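# Load magnetic post shelf with maximum sockets

## Task

A magnet holds a shelf on a post. Place on it exactly the largest number of the five sockets it can carry without slipping down the post: not fewer, not more. Balancing the load around the post lets it carry the most. Pushing on the shelf or dropping a socket onto it can make it slide, rotate or fall off. When finished, the shelf must sit at the white band or no more than a finger's width under it. Every socket on it must lie within its rim. The gripper must have released everything and withdrawn. Anything kept in place only by the robot does not count.

## Robot and tools

Robot: one arm with a two-finger gripper, working over a table. Avoid knocking or placing anything off the table, as that fails the job. Small disturbances may occasionally tug a held part or nudge loose objects.

Frame: the scene frame has its origin on the table top under the arm's base. +z is up, and +y is to the left when looking along +x. Positions are in metres. Orientations are unit quaternions written w first (qw, qx, qy, qz). The gripper's fingers point along its own +z axis and close along its own y axis. The reported end_effector_position is the spot between the pads when closed. The fingertips extend about 33 mm past it when closed and about 9 mm when fully open. Closing pushes the tips roughly 24 mm further out, so leave that clearance above a surface.

The row (10 numbers, all in the scene frame): x, y, z, qw, qx, qy, qz, position, force_limit, speed. The first seven are an absolute target pose for the gripper, not an offset. The last three each lie in -1..1. position: +1 is fully open (140 mm), about -0.8 makes the pads touch, and -1 closes until blocked. force_limit sets grip strength: about 14 N at -1, 60 N at 0, 107 N at +1. speed sets the finger rate: about 30, 140 and 250 mm/s at -1, 0 and +1. To hold an orientation, repeat the same quaternion in every row rather than copying the reported one, which may drift.

execute_actions(actions): a list of actions run in order. Each action is a table of up to 15 rows, one row per 1/30 s step. If the table is short, its last row is held for the rest of the 15 steps. Any target more than 0.6 m from the gripper's position at that action's start, along any gripper axis, is refused. A malformed action, or a first action failing that check, cancels the whole call. An empty list just returns the state and images. Each step, the command is clipped to within 70 mm and 16 degrees of the measured pose, with position favoured over orientation. So a far target needs several actions.

move(target, speed, stop_force, blocking): drives the gripper in a straight line toward one absolute pose (one 10-number row). The finger values in that row are applied at the start. speed is in m/s, from 0.002 to 0.5, default 0.25. Rotation is capped at twice that value in rad/s. The path lasts 0.5 to 10 s and does not avoid obstacles. The arm may lag, drift, or overshoot the speed. stop_force (N, 20 to 80) ends the path once the estimated push against the motion rises by that amount for two steps. The arm then backs up two steps and holds. Use it only very slowly, and not on moves that rotate the gripper. Omit it when leaving a surface you are pressing on. It is unavailable for the first 0.2 s of a scene and cannot be combined with blocking=false. The arm is stiff, so a target even slightly past a firm contact can trigger a fault. blocking=false returns after 0.5 s while motion continues. Until a result shows the move has ended, other moves and actions are refused.

wait(seconds): 0 to 10; the arm keeps its last command, and it returns early if a running move ends. stop(): brakes a running move, which needs room, while the fingers carry on. zoom_image(camera, region): a closer view of cam_high, cam_low or cam_wrist. region is [x0, y0, x1, y1] in pixels, no larger than 504x504. finished_scene(scene): ends the scene and cannot be undone. Call it only once the goal is met and stable.

Results: the state line gives gripper pose and velocities. "Hand target" is the pose the controller is currently heading to. "pose unreachable" means the clearance check altered or blocked the command. Step readings list positions at some steps, with HELD marking steps that were held back. object_status: 0 moving, 1 blocked while opening, 2 blocked while closing (a grip), 3 reached target or pads met. position_measured runs from 3 (open) to 230 (pads meet) and is not linear. To squeeze harder during a grip, raise force_limit and switch position between -1 and -0.98. Flange force is the estimated external force, including held weight; it is noisy and may say "no reading". A move result adds a "move:" line giving the ending: done, contact, held, off_target, moving or fault. It also gives limits such as paced (the pose was clipped) or held (some steps were blocked), plus the distance left to the target. Joint torques include per-unit offsets and noise.

Cameras: cam_high and cam_low are 672x504; cam_wrist is a 616x616 fisheye. Calibration data is supplied and may be off by a few degrees or millimetres.

Faults to avoid: a joint torque at its load limit (waist and shoulder 299, elbow 140, the wrist joints 39.6 N m), or an external force of 144 N. Either halts the arm for 10 s and drops the rest of the call. MOTOR HOT warns of overheating from holding loads, and an OVER-TEMPERATURE FAULT brakes the arm. Lower sockets gently, keep away from the shelf itself, release cleanly and back off. Smooth, quick, low-effort motion is preferred.

Each tool is called after "Request:" as name(argument=value, ...), one argument or row to a line, values as JSON.

## Session

Request:
execute_actions(
  actions=[],
)

Scene clock: 0.00 s.
end_effector_position=(+0.7996, -0.4535, +0.3909) position_measured=3 object_status=3 end_effector_quat_wxyz=(+0.228, +0.938, -0.061, +0.254) end_effector_velocity=(-0.001, -0.002, -0.002) end_effector_angular_velocity=(+0.001, +0.002, -0.002)
Joint positions: [-0.499  0.3    1.619 -0.374  0.57   1.468]
Joint velocities: [-0.002  0.002  0.     0.    -0.     0.   ]
Joint torques (N m, as the joint torque sensors report them, + toward a larger angle): no reading
Flange force (N, the push that the arm receives, along the gripper's own x y z axes): no reading
Hand target: +0.800, -0.454, +0.391; +0.228, +0.938, -0.061, +0.254

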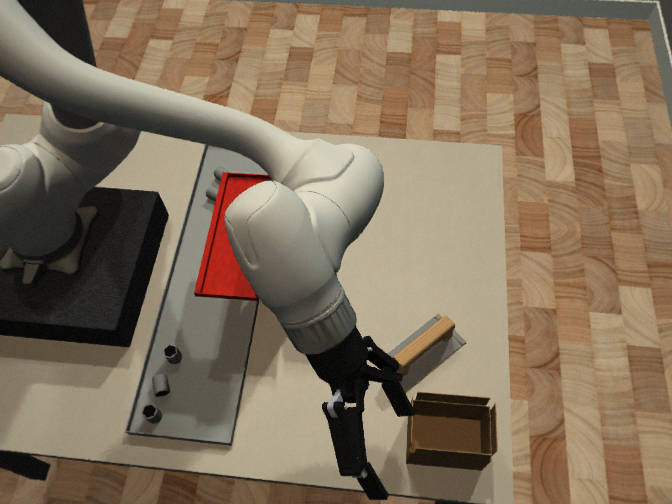

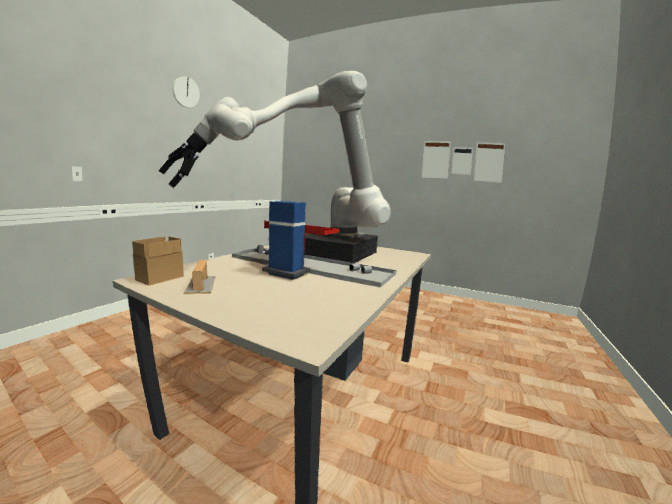

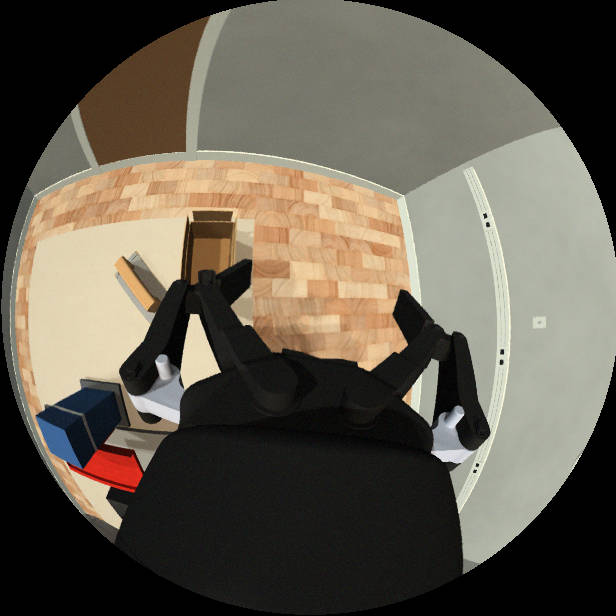

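Request:
move(
  target=[0.25,-0.3,0.3,0,1,0,0,0,0,0],
)

Request:
zoom_image(
  camera="cam_low",
  region=[220,190,410,300],
)

Scene clock: 7.17 s.
end_effector_position=(+0.2504, -0.2995, +0.2997) position_measured=129 object_status=3 end_effector_quat_wxyz=(+0.000, +1.000, +0.000, +0.000) end_effector_velocity=(-0.000, +0.001, +0.001) end_effector_angular_velocity=(-0.000, -0.000, +0.003)
Joint positions: [-0.99  -0.211  2.193  0.009  1.149  0.592]
Joint velocities: [ 0.001 -0.002  0.    -0.     0.001 -0.002]
Joint torques (N m, as the joint torque sensors report them, + toward a larger angle): [ -0.94 -17.82 -37.6    3.58  -0.09   0.  ]
Flange force (N, the push that the arm receives, along the gripper's own x y z axes): [3.5 -1.1 -0.7]
Hand target: +0.250, -0.299, +0.300; +0.000, +1.000, +0.000, -0.000
Off the commanded pose: 0.001 m, 0 deg.
move: done
camera_calibration (this result's frames):
cam_wrist: T_world_to_cam=[[0.140448, -0.988174, -0.0615272, -0.307915], [-0.905809, -0.153333, 0.394966, 0.046128], [-0.39973, 0.000259682, -0.916633, 0.568707], [0, 0, 0, 1]] pos_world=[0.312358, -0.297348, 0.484132]

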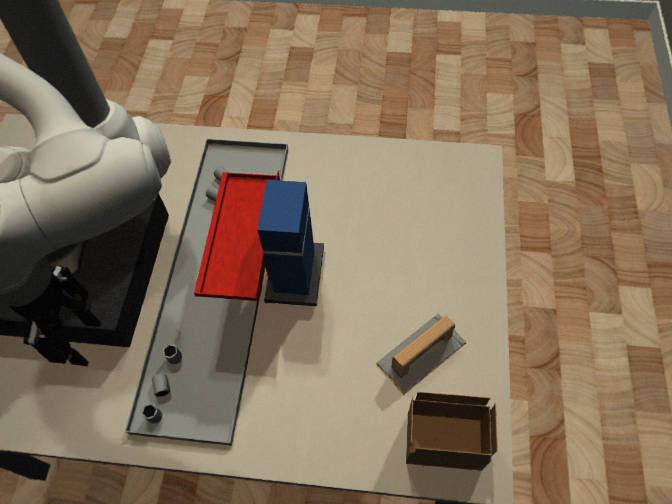

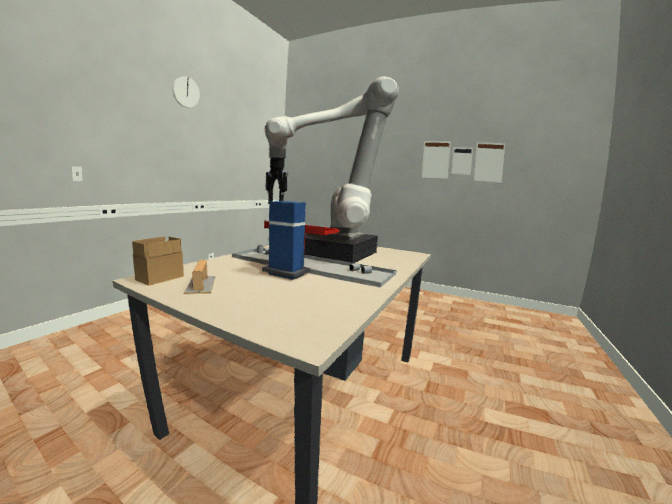

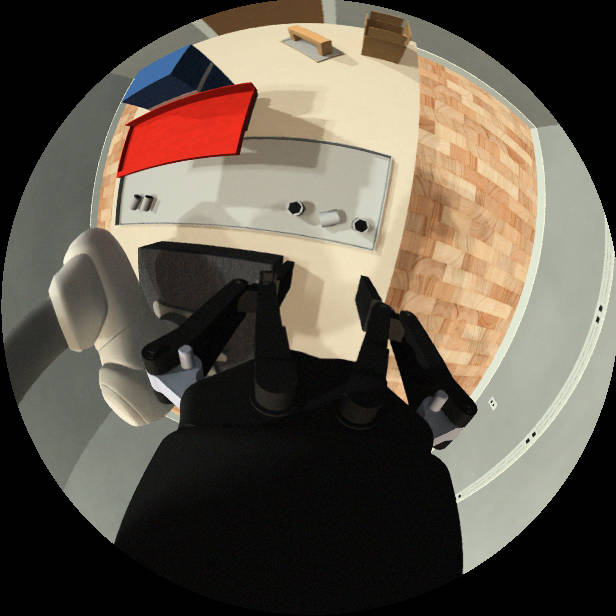

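Region (220, 190, 410, 300) of cam_low's 672x504 image, scaled by 2.653, with more detail than that image has; it fills the top 292 rows of this view, and the rest is white.

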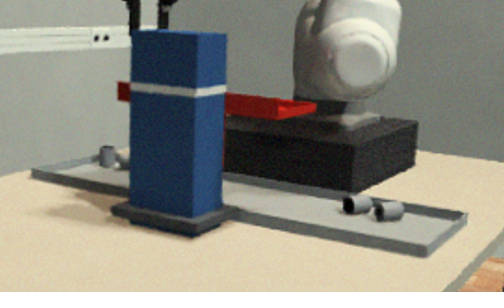

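Request:
move(
  target=[0.30,-0.27,0.12,0,1,0,0,0,0,0],
)

Scene clock: 11.27 s.
end_effector_position=(+0.3002, -0.2703, +0.1200) position_measured=129 object_status=3 end_effector_quat_wxyz=(-0.000, +1.000, -0.000, -0.000) end_effector_velocity=(-0.000, +0.001, -0.002) end_effector_angular_velocity=(+0.001, +0.001, -0.002)
Joint positions: [-0.841  0.04   2.37   0.01   0.72   0.739]
Joint velocities: [ 0.     0.004  0.002  0.    -0.004  0.003]
Joint torques (N m, as the joint torque sensors report them, + toward a larger angle): [ -0.04 -33.16 -27.41   2.44  -0.23   0.61]
Flange force (N, the push that the arm receives, along the gripper's own x y z axes): [-0.6 0.8 -0.6]
Hand target: +0.300, -0.270, +0.120; -0.000, +1.000, -0.000, -0.000
Off the commanded pose: 0.000 m, 0 deg.
move: done
camera_calibration (this result's frames):
cam_wrist: T_world_to_cam=[[0.139933, -0.988226, -0.0618717, -0.296933], [-0.905866, -0.152999, 0.394967, 0.166753], [-0.399783, 0.000778465, -0.91661, 0.424048], [0, 0, 0, 1]] pos_world=[0.362134, -0.268254, 0.304452]

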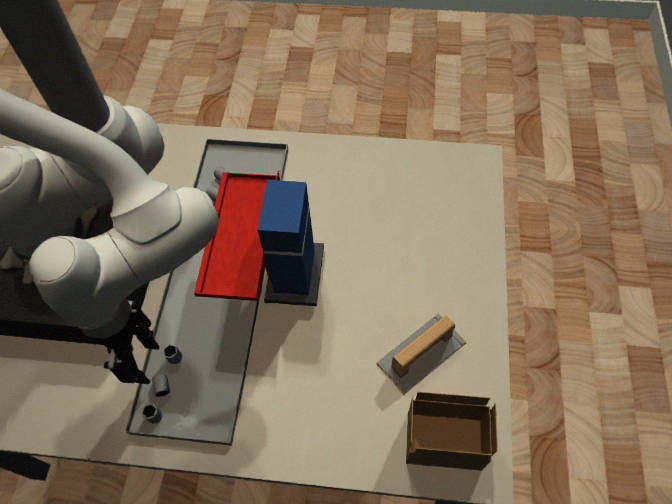

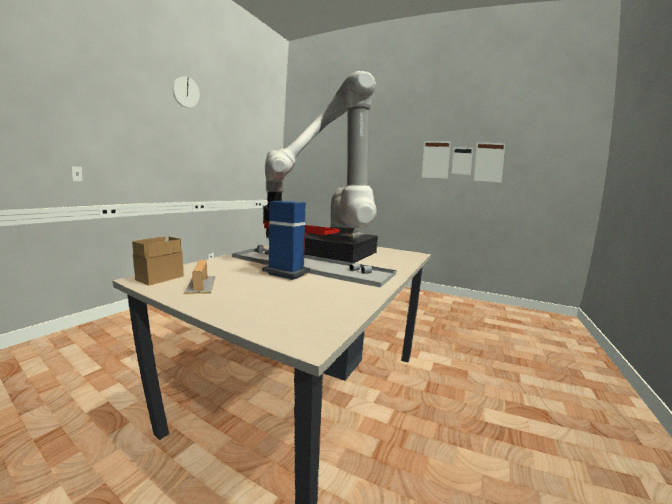

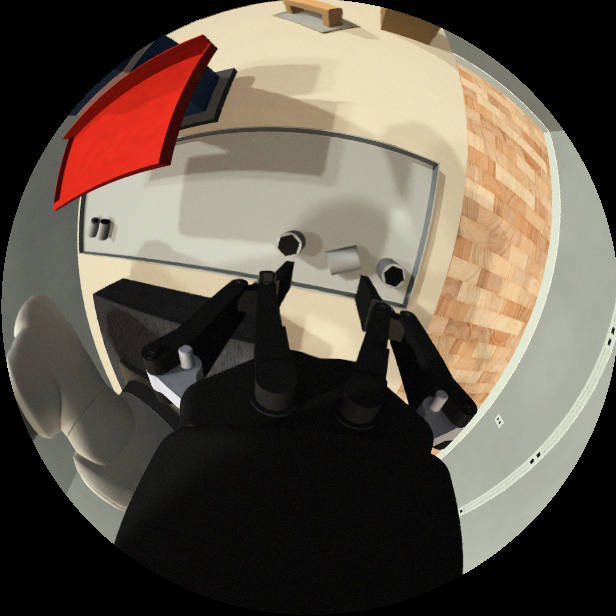

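Request:
move(
  target=[0.331,-0.229,0.10,0,1,0,0,-0.15,0,0],
)

Request:
move(
  target=[0.331,-0.229,0.05,0,1,0,0,-0.15,0,0],
  speed=0.06,
)

Request:
move(
  target=[0.331,-0.229,0.05,0,1,0,0,-1,-0.5,0],
)

Request:
move(
  target=[0.331,-0.229,0.33,0,1,0,0,-1,-0.5,0],
)

Request:
move(
  target=[0.40,-0.03,0.33,0,1,0,0,-1,-0.5,0],
)

Scene clock: 16.07 s.
end_effector_position=(+0.3310, -0.2291, +0.1000) position_measured=148 object_status=3 end_effector_quat_wxyz=(-0.000, +1.000, -0.000, +0.000) end_effector_velocity=(+0.001, +0.001, -0.000) end_effector_angular_velocity=(-0.000, +0.000, +0.000)
Joint positions: [-0.712  0.073  2.388  0.009  0.668  0.868]
Joint velocities: [ 0.004  0.     0.001 -0.001 -0.001  0.004]
Joint torques (N m, as the joint torque sensors report them, + toward a larger angle): [ -1.33 -35.16 -25.75   2.53  -0.33  -0.16]
Flange force (N, the push that the arm receives, along the gripper's own x y z axes): [3.2 -3.0 -0.3]
Hand target: +0.331, -0.229, +0.100; -0.000, +1.000, -0.000, +0.000
Off the commanded pose: 0.000 m, 0 deg.
move: done
camera_calibration (this result's frames):
cam_wrist: T_world_to_cam=[[0.140091, -0.9882, -0.061935, -0.261801], [-0.905872, -0.153169, 0.394886, 0.208861], [-0.399713, 0.000785376, -0.91664, 0.418031], [0, 0, 0, 1]] pos_world=[0.39297, -0.227049, 0.284493]

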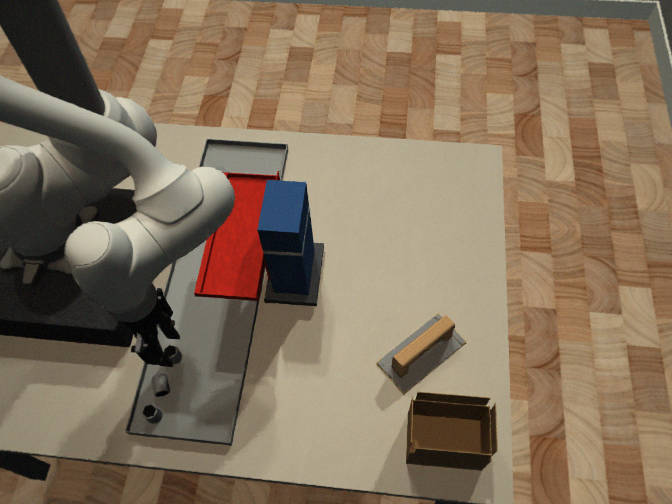

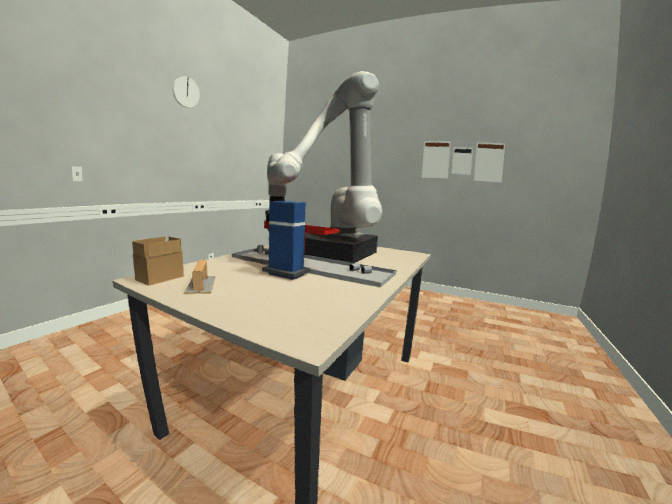

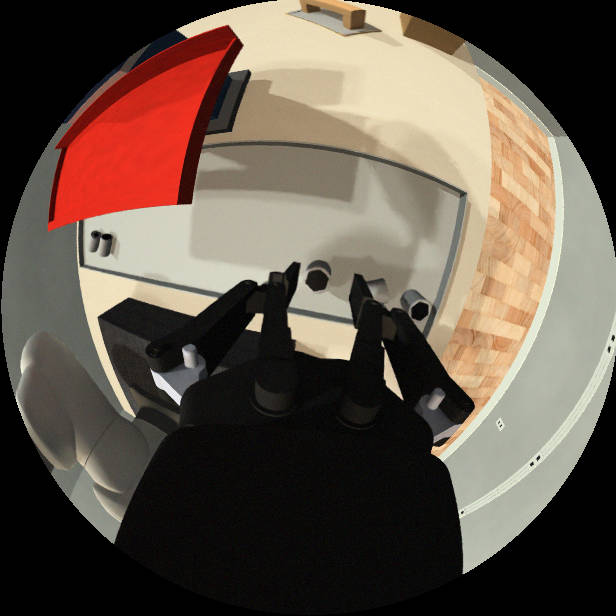

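Scene clock: 17.27 s.
end_effector_position=(+0.3310, -0.2291, +0.0500) position_measured=148 object_status=3 end_effector_quat_wxyz=(+0.000, +1.000, -0.000, -0.000) end_effector_velocity=(+0.000, +0.000, -0.001) end_effector_angular_velocity=(-0.001, -0.001, +0.001)
Joint positions: [-0.711  0.172  2.421  0.01   0.536  0.867]
Joint velocities: [ 0.     0.001  0.001 -0.001 -0.003 -0.   ]
Joint torques (N m, as the joint torque sensors report them, + toward a larger angle): [ -0.75 -39.91 -21.79   1.85  -0.2    0.22]
Flange force (N, the push that the arm receives, along the gripper's own x y z axes): [-0.1 -2.8 -2.4]
Hand target: +0.331, -0.229, +0.050; +0.000, +1.000, -0.000, -0.000
Off the commanded pose: 0.000 m, 0 deg.
move: done
camera_calibration (this result's frames):
cam_wrist: T_world_to_cam=[[0.140068, -0.988212, -0.0617826, -0.264897], [-0.905841, -0.153087, 0.39499, 0.228605], [-0.399792, 0.000639796, -0.916606, 0.372215], [0, 0, 0, 1]] pos_world=[0.392991, -0.227016, 0.234512]

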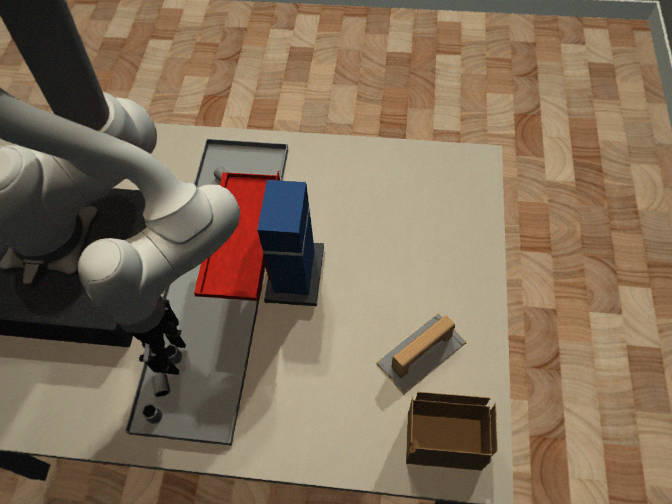

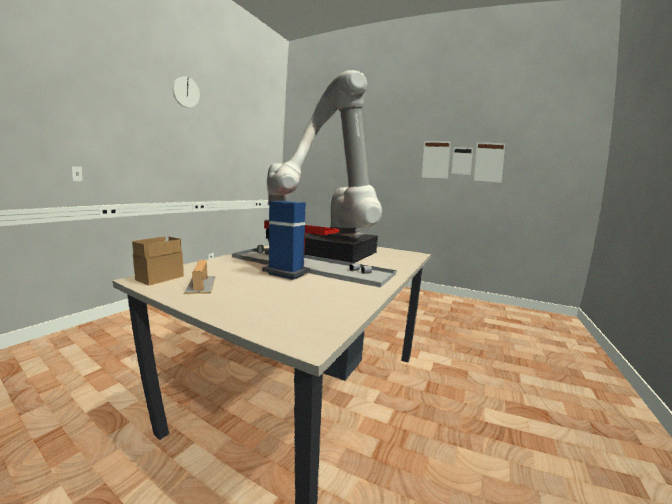

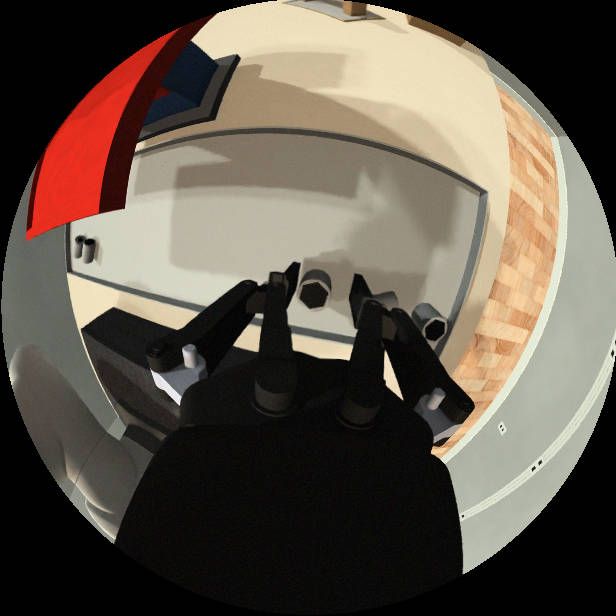

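Scene clock: 17.97 s.
end_effector_position=(+0.3310, -0.2290, +0.0500) position_measured=185 object_status=2 end_effector_quat_wxyz=(-0.000, +1.000, +0.000, -0.000) end_effector_velocity=(-0.000, -0.001, +0.000) end_effector_angular_velocity=(-0.001, -0.000, +0.001)
Joint positions: [-0.711  0.172  2.422  0.01   0.536  0.867]
Joint velocities: [-0.002 -0.001 -0.    -0.001 -0.    -0.002]
Joint torques (N m, as the joint torque sensors report them, + toward a larger angle): [ -0.44 -29.32 -15.5    2.38  -0.65   0.48]
Flange force (N, the push that the arm receives, along the gripper's own x y z axes): [-2.3 -2.4 -28.4]
Hand target: +0.331, -0.229, +0.050; -0.000, +1.000, +0.000, -0.000
Off the commanded pose: 0.000 m, 0 deg.
move: done
camera_calibration (this result's frames):
cam_wrist: T_world_to_cam=[[0.140111, -0.988199, -0.0618977, -0.264821], [-0.905813, -0.153173, 0.39502, 0.228556], [-0.399839, 0.000720987, -0.916585, 0.372165], [0, 0, 0, 1]] pos_world=[0.392939, -0.226955, 0.234445]

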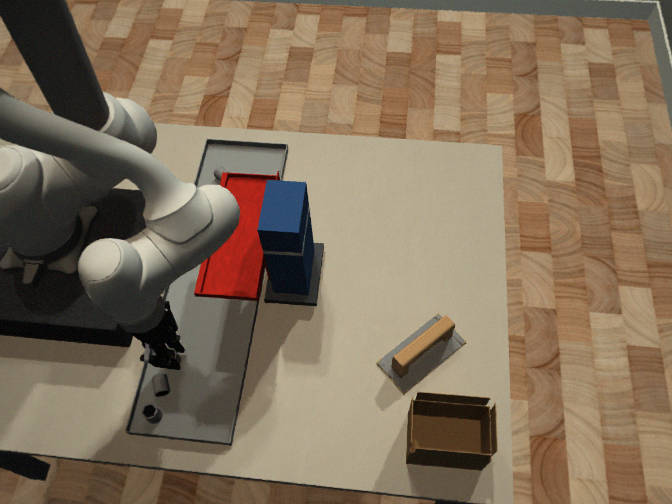

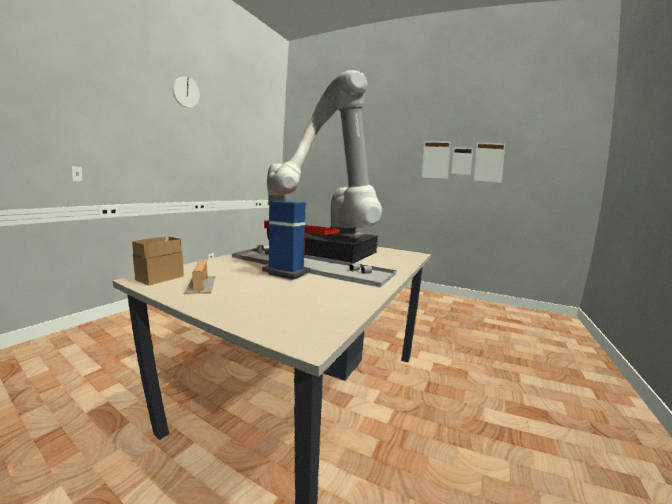

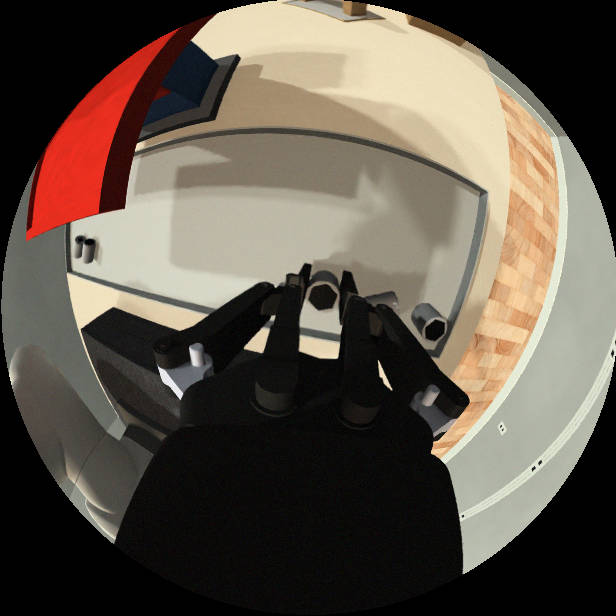

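Scene clock: 19.60 s.
end_effector_position=(+0.3307, -0.2286, +0.3301) position_measured=185 object_status=2 end_effector_quat_wxyz=(-0.000, +1.000, +0.000, +0.000) end_effector_velocity=(+0.001, +0.001, +0.001) end_effector_angular_velocity=(+0.001, +0.001, +0.003)
Joint positions: [-0.714 -0.214  2.135  0.006  1.208  0.87 ]
Joint velocities: [ 0.003  0.001 -0.003  0.     0.004 -0.001]
Joint torques (N m, as the joint torque sensors report them, + toward a larger angle): [ -0.79 -19.09 -38.36   3.73  -0.12   0.28]
Flange force (N, the push that the arm receives, along the gripper's own x y z axes): [3.6 -0.9 -0.3]
Hand target: +0.331, -0.229, +0.330; -0.000, +1.000, +0.000, +0.000
Off the commanded pose: 0.001 m, 0 deg.
move: done
camera_calibration (this result's frames):
cam_wrist: T_world_to_cam=[[0.140376, -0.988159, -0.0619368, -0.247156], [-0.905854, -0.153431, 0.394825, 0.117675], [-0.399653, 0.000681965, -0.916666, 0.628771], [0, 0, 0, 1]] pos_world=[0.392581, -0.226603, 0.514604]

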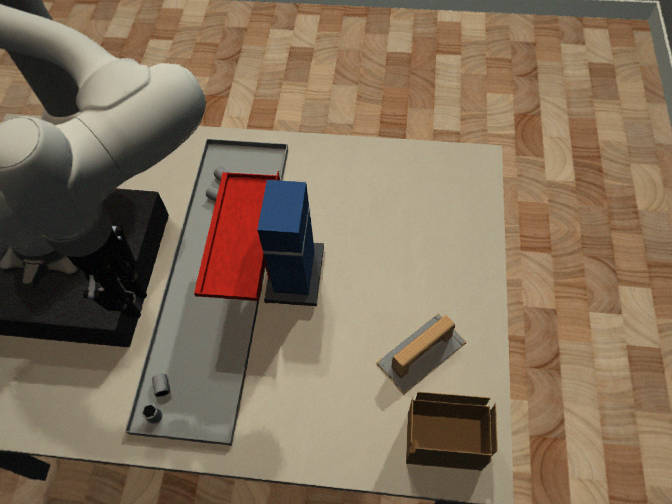

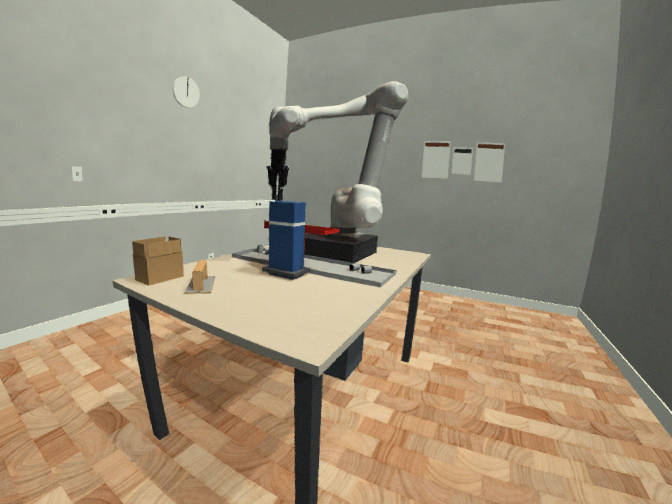

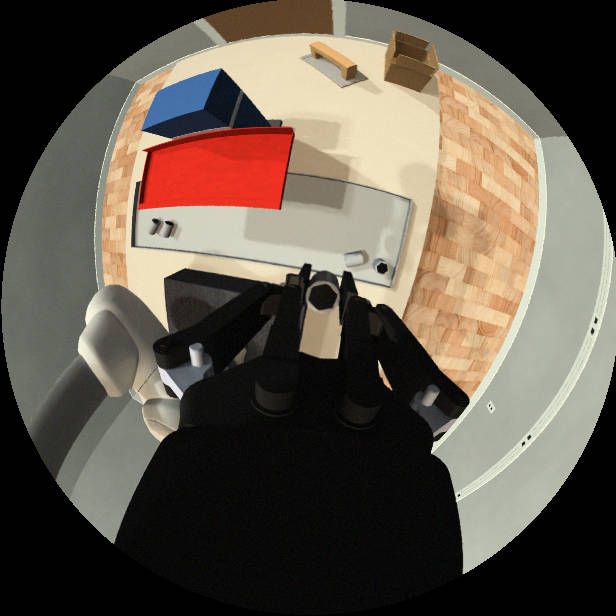

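Scene clock: 21.00 s.
end_effector_position=(+0.4001, -0.0300, +0.3300) position_measured=185 object_status=2 end_effector_quat_wxyz=(-0.000, +1.000, +0.000, -0.000) end_effector_velocity=(+0.001, +0.001, -0.000) end_effector_angular_velocity=(-0.001, +0.001, -0.000)
Joint positions: [-0.175 -0.216  2.137 -0.001  1.207  1.413]
Joint velocities: [ 0.005  0.001 -0.001 -0.001 -0.     0.005]
Joint torques (N m, as the joint torque sensors report them, + toward a larger angle): [  0.17 -18.23 -39.5    3.77  -0.29   0.12]
Flange force (N, the push that the arm receives, along the gripper's own x y z axes): [-0.6 -0.4 0.4]
Hand target: +0.400, -0.030, +0.330; -0.000, +1.000, -0.000, -0.000
Off the commanded pose: 0.000 m, 0 deg.
move: done
camera_calibration (this result's frames):
cam_wrist: T_world_to_cam=[[0.140105, -0.988171, -0.0623632, -0.0604175], [-0.905839, -0.153354, 0.39489, 0.211089], [-0.399782, 0.00116487, -0.91661, 0.656339], [0, 0, 0, 1]] pos_world=[0.46207, -0.0280962, 0.514482]

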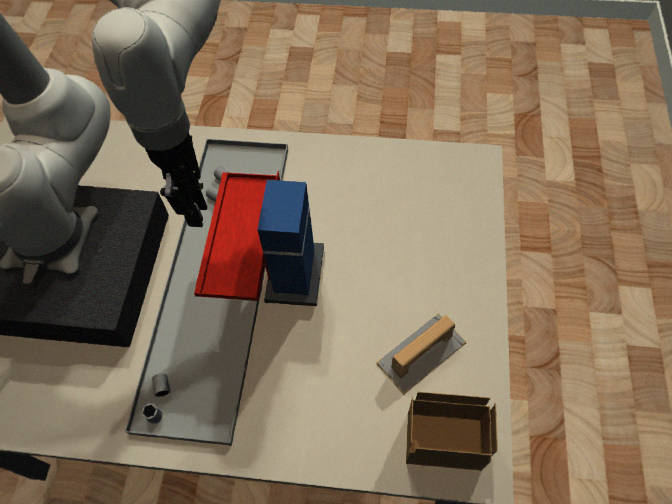

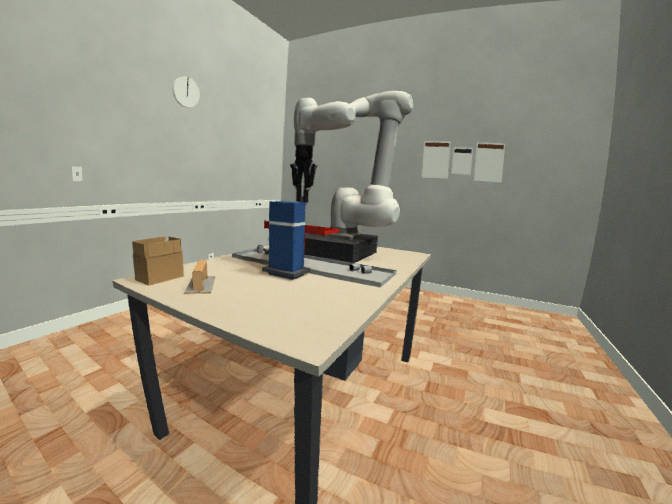

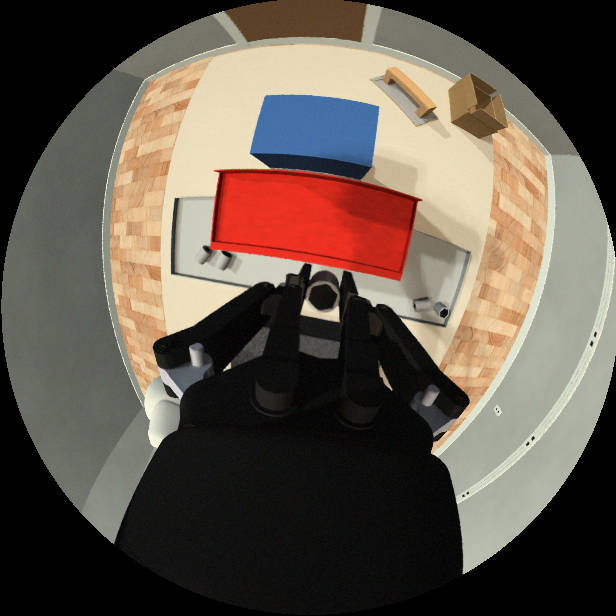

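Request:
move(
  target=[0.49,-0.005,0.27,0,1,0,0,-1,-0.5,0],
  speed=0.12,
)

Request:
move(
  target=[0.49,-0.005,0.24,0,1,0,0,-1,-0.5,0],
  speed=0.03,
)

Request:
zoom_image(
  camera="cam_low",
  region=[250,190,350,250],
)

Scene clock: 26.33 s.
end_effector_position=(+0.4900, -0.0051, +0.2701) position_measured=185 object_status=2 end_effector_quat_wxyz=(-0.000, +1.000, -0.000, -0.000) end_effector_velocity=(+0.001, +0.001, -0.000) end_effector_angular_velocity=(-0.000, -0.001, +0.002)
Joint positions: [-0.094 -0.016  2.081 -0.003  1.064  1.495]
Joint velocities: [ 0.002  0.002 -0.001 -0.    -0.002 -0.   ]
Joint torques (N m, as the joint torque sensors report them, + toward a larger angle): [  0.8  -35.38 -37.21   3.53   0.07   0.08]
Flange force (N, the push that the arm receives, along the gripper's own x y z axes): [-3.1 0.3 -0.1]
Hand target: +0.490, -0.005, +0.270; -0.000, +1.000, -0.000, -0.000
Off the commanded pose: 0.000 m, 0 deg.
move: done
camera_calibration (this result's frames):
cam_wrist: T_world_to_cam=[[0.14004, -0.988212, -0.0618535, -0.0522384], [-0.905853, -0.15309, 0.394961, 0.320002], [-0.399775, 0.000719722, -0.916613, 0.637327], [0, 0, 0, 1]] pos_world=[0.551977, -0.00309213, 0.454563]

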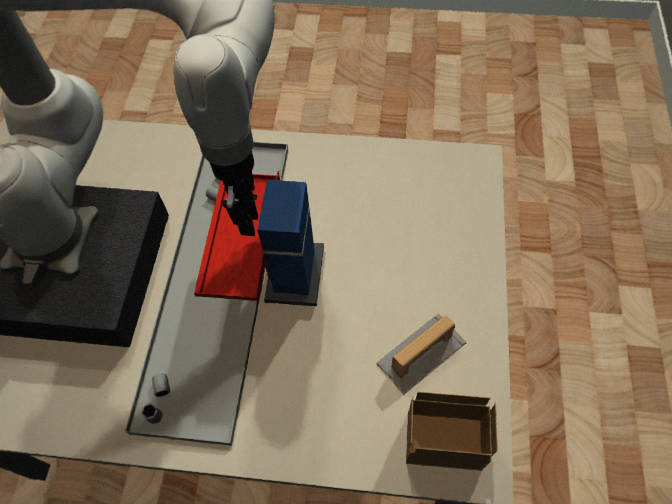

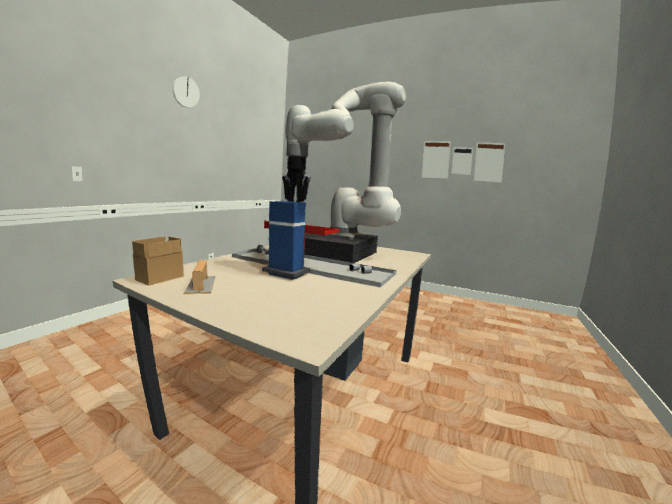

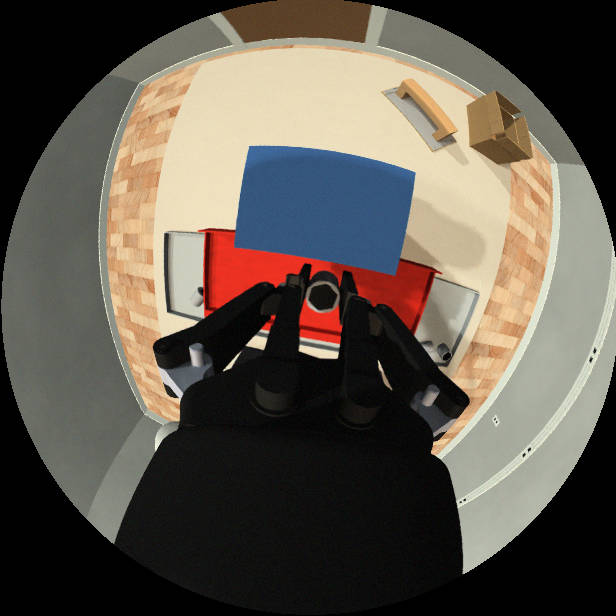

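Scene clock: 27.63 s.
end_effector_position=(+0.4901, -0.0050, +0.2401) position_measured=185 object_status=2 end_effector_quat_wxyz=(+0.000, +1.000, -0.000, -0.000) end_effector_velocity=(-0.000, -0.001, -0.002) end_effector_angular_velocity=(+0.000, +0.001, -0.002)
Joint positions: [-0.094  0.012  2.114 -0.004  1.002  1.495]
Joint velocities: [-0.002  0.002  0.002  0.    -0.003 -0.   ]
Joint torques (N m, as the joint torque sensors report them, + toward a larger angle): [ -0.28 -40.82 -35.06   3.33   0.3    0.35]
Flange force (N, the push that the arm receives, along the gripper's own x y z axes): [5.5 -0.4 3.9]
Hand target: +0.490, -0.005, +0.240; +0.000, +1.000, -0.000, -0.000
Off the commanded pose: 0.000 m, 0 deg.
move: done
camera_calibration (this result's frames):
cam_wrist: T_world_to_cam=[[0.14008, -0.98821, -0.0618005, -0.0540178], [-0.905852, -0.153106, 0.394958, 0.33188], [-0.399763, 0.000656253, -0.916618, 0.609837], [0, 0, 0, 1]] pos_world=[0.551991, -0.00296832, 0.424571]

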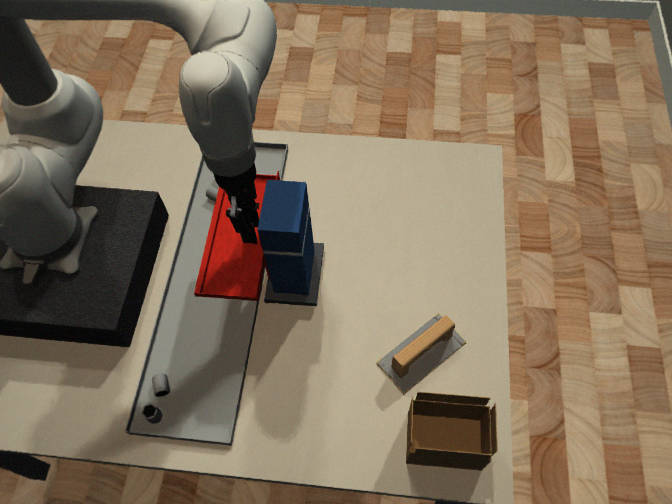

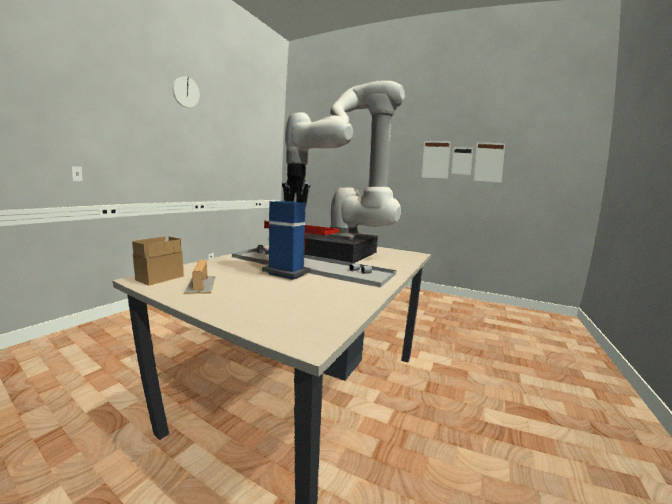

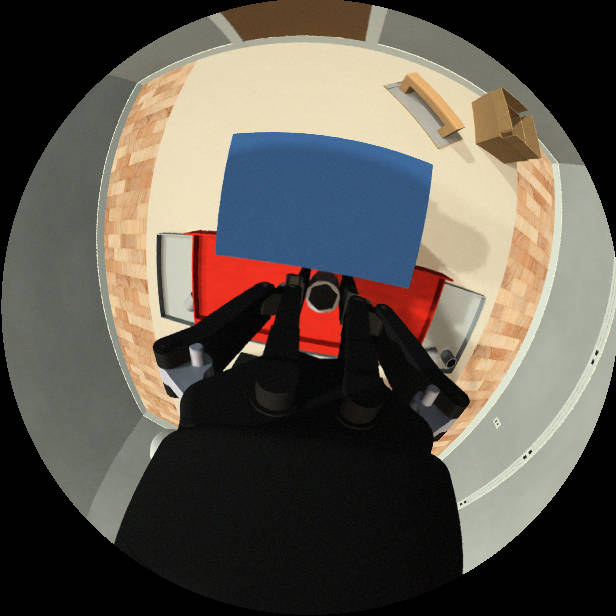

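Region (250, 190, 350, 250) of cam_low's 672x504 image, scaled by 5.040, with more detail than that image has; it fills the top 302 rows of this view, and the rest is white.

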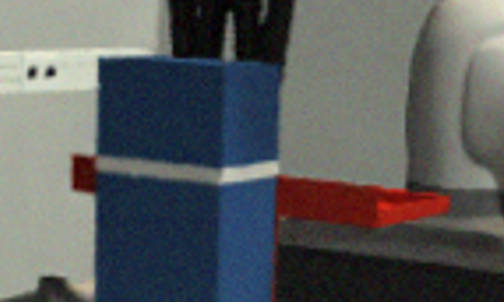

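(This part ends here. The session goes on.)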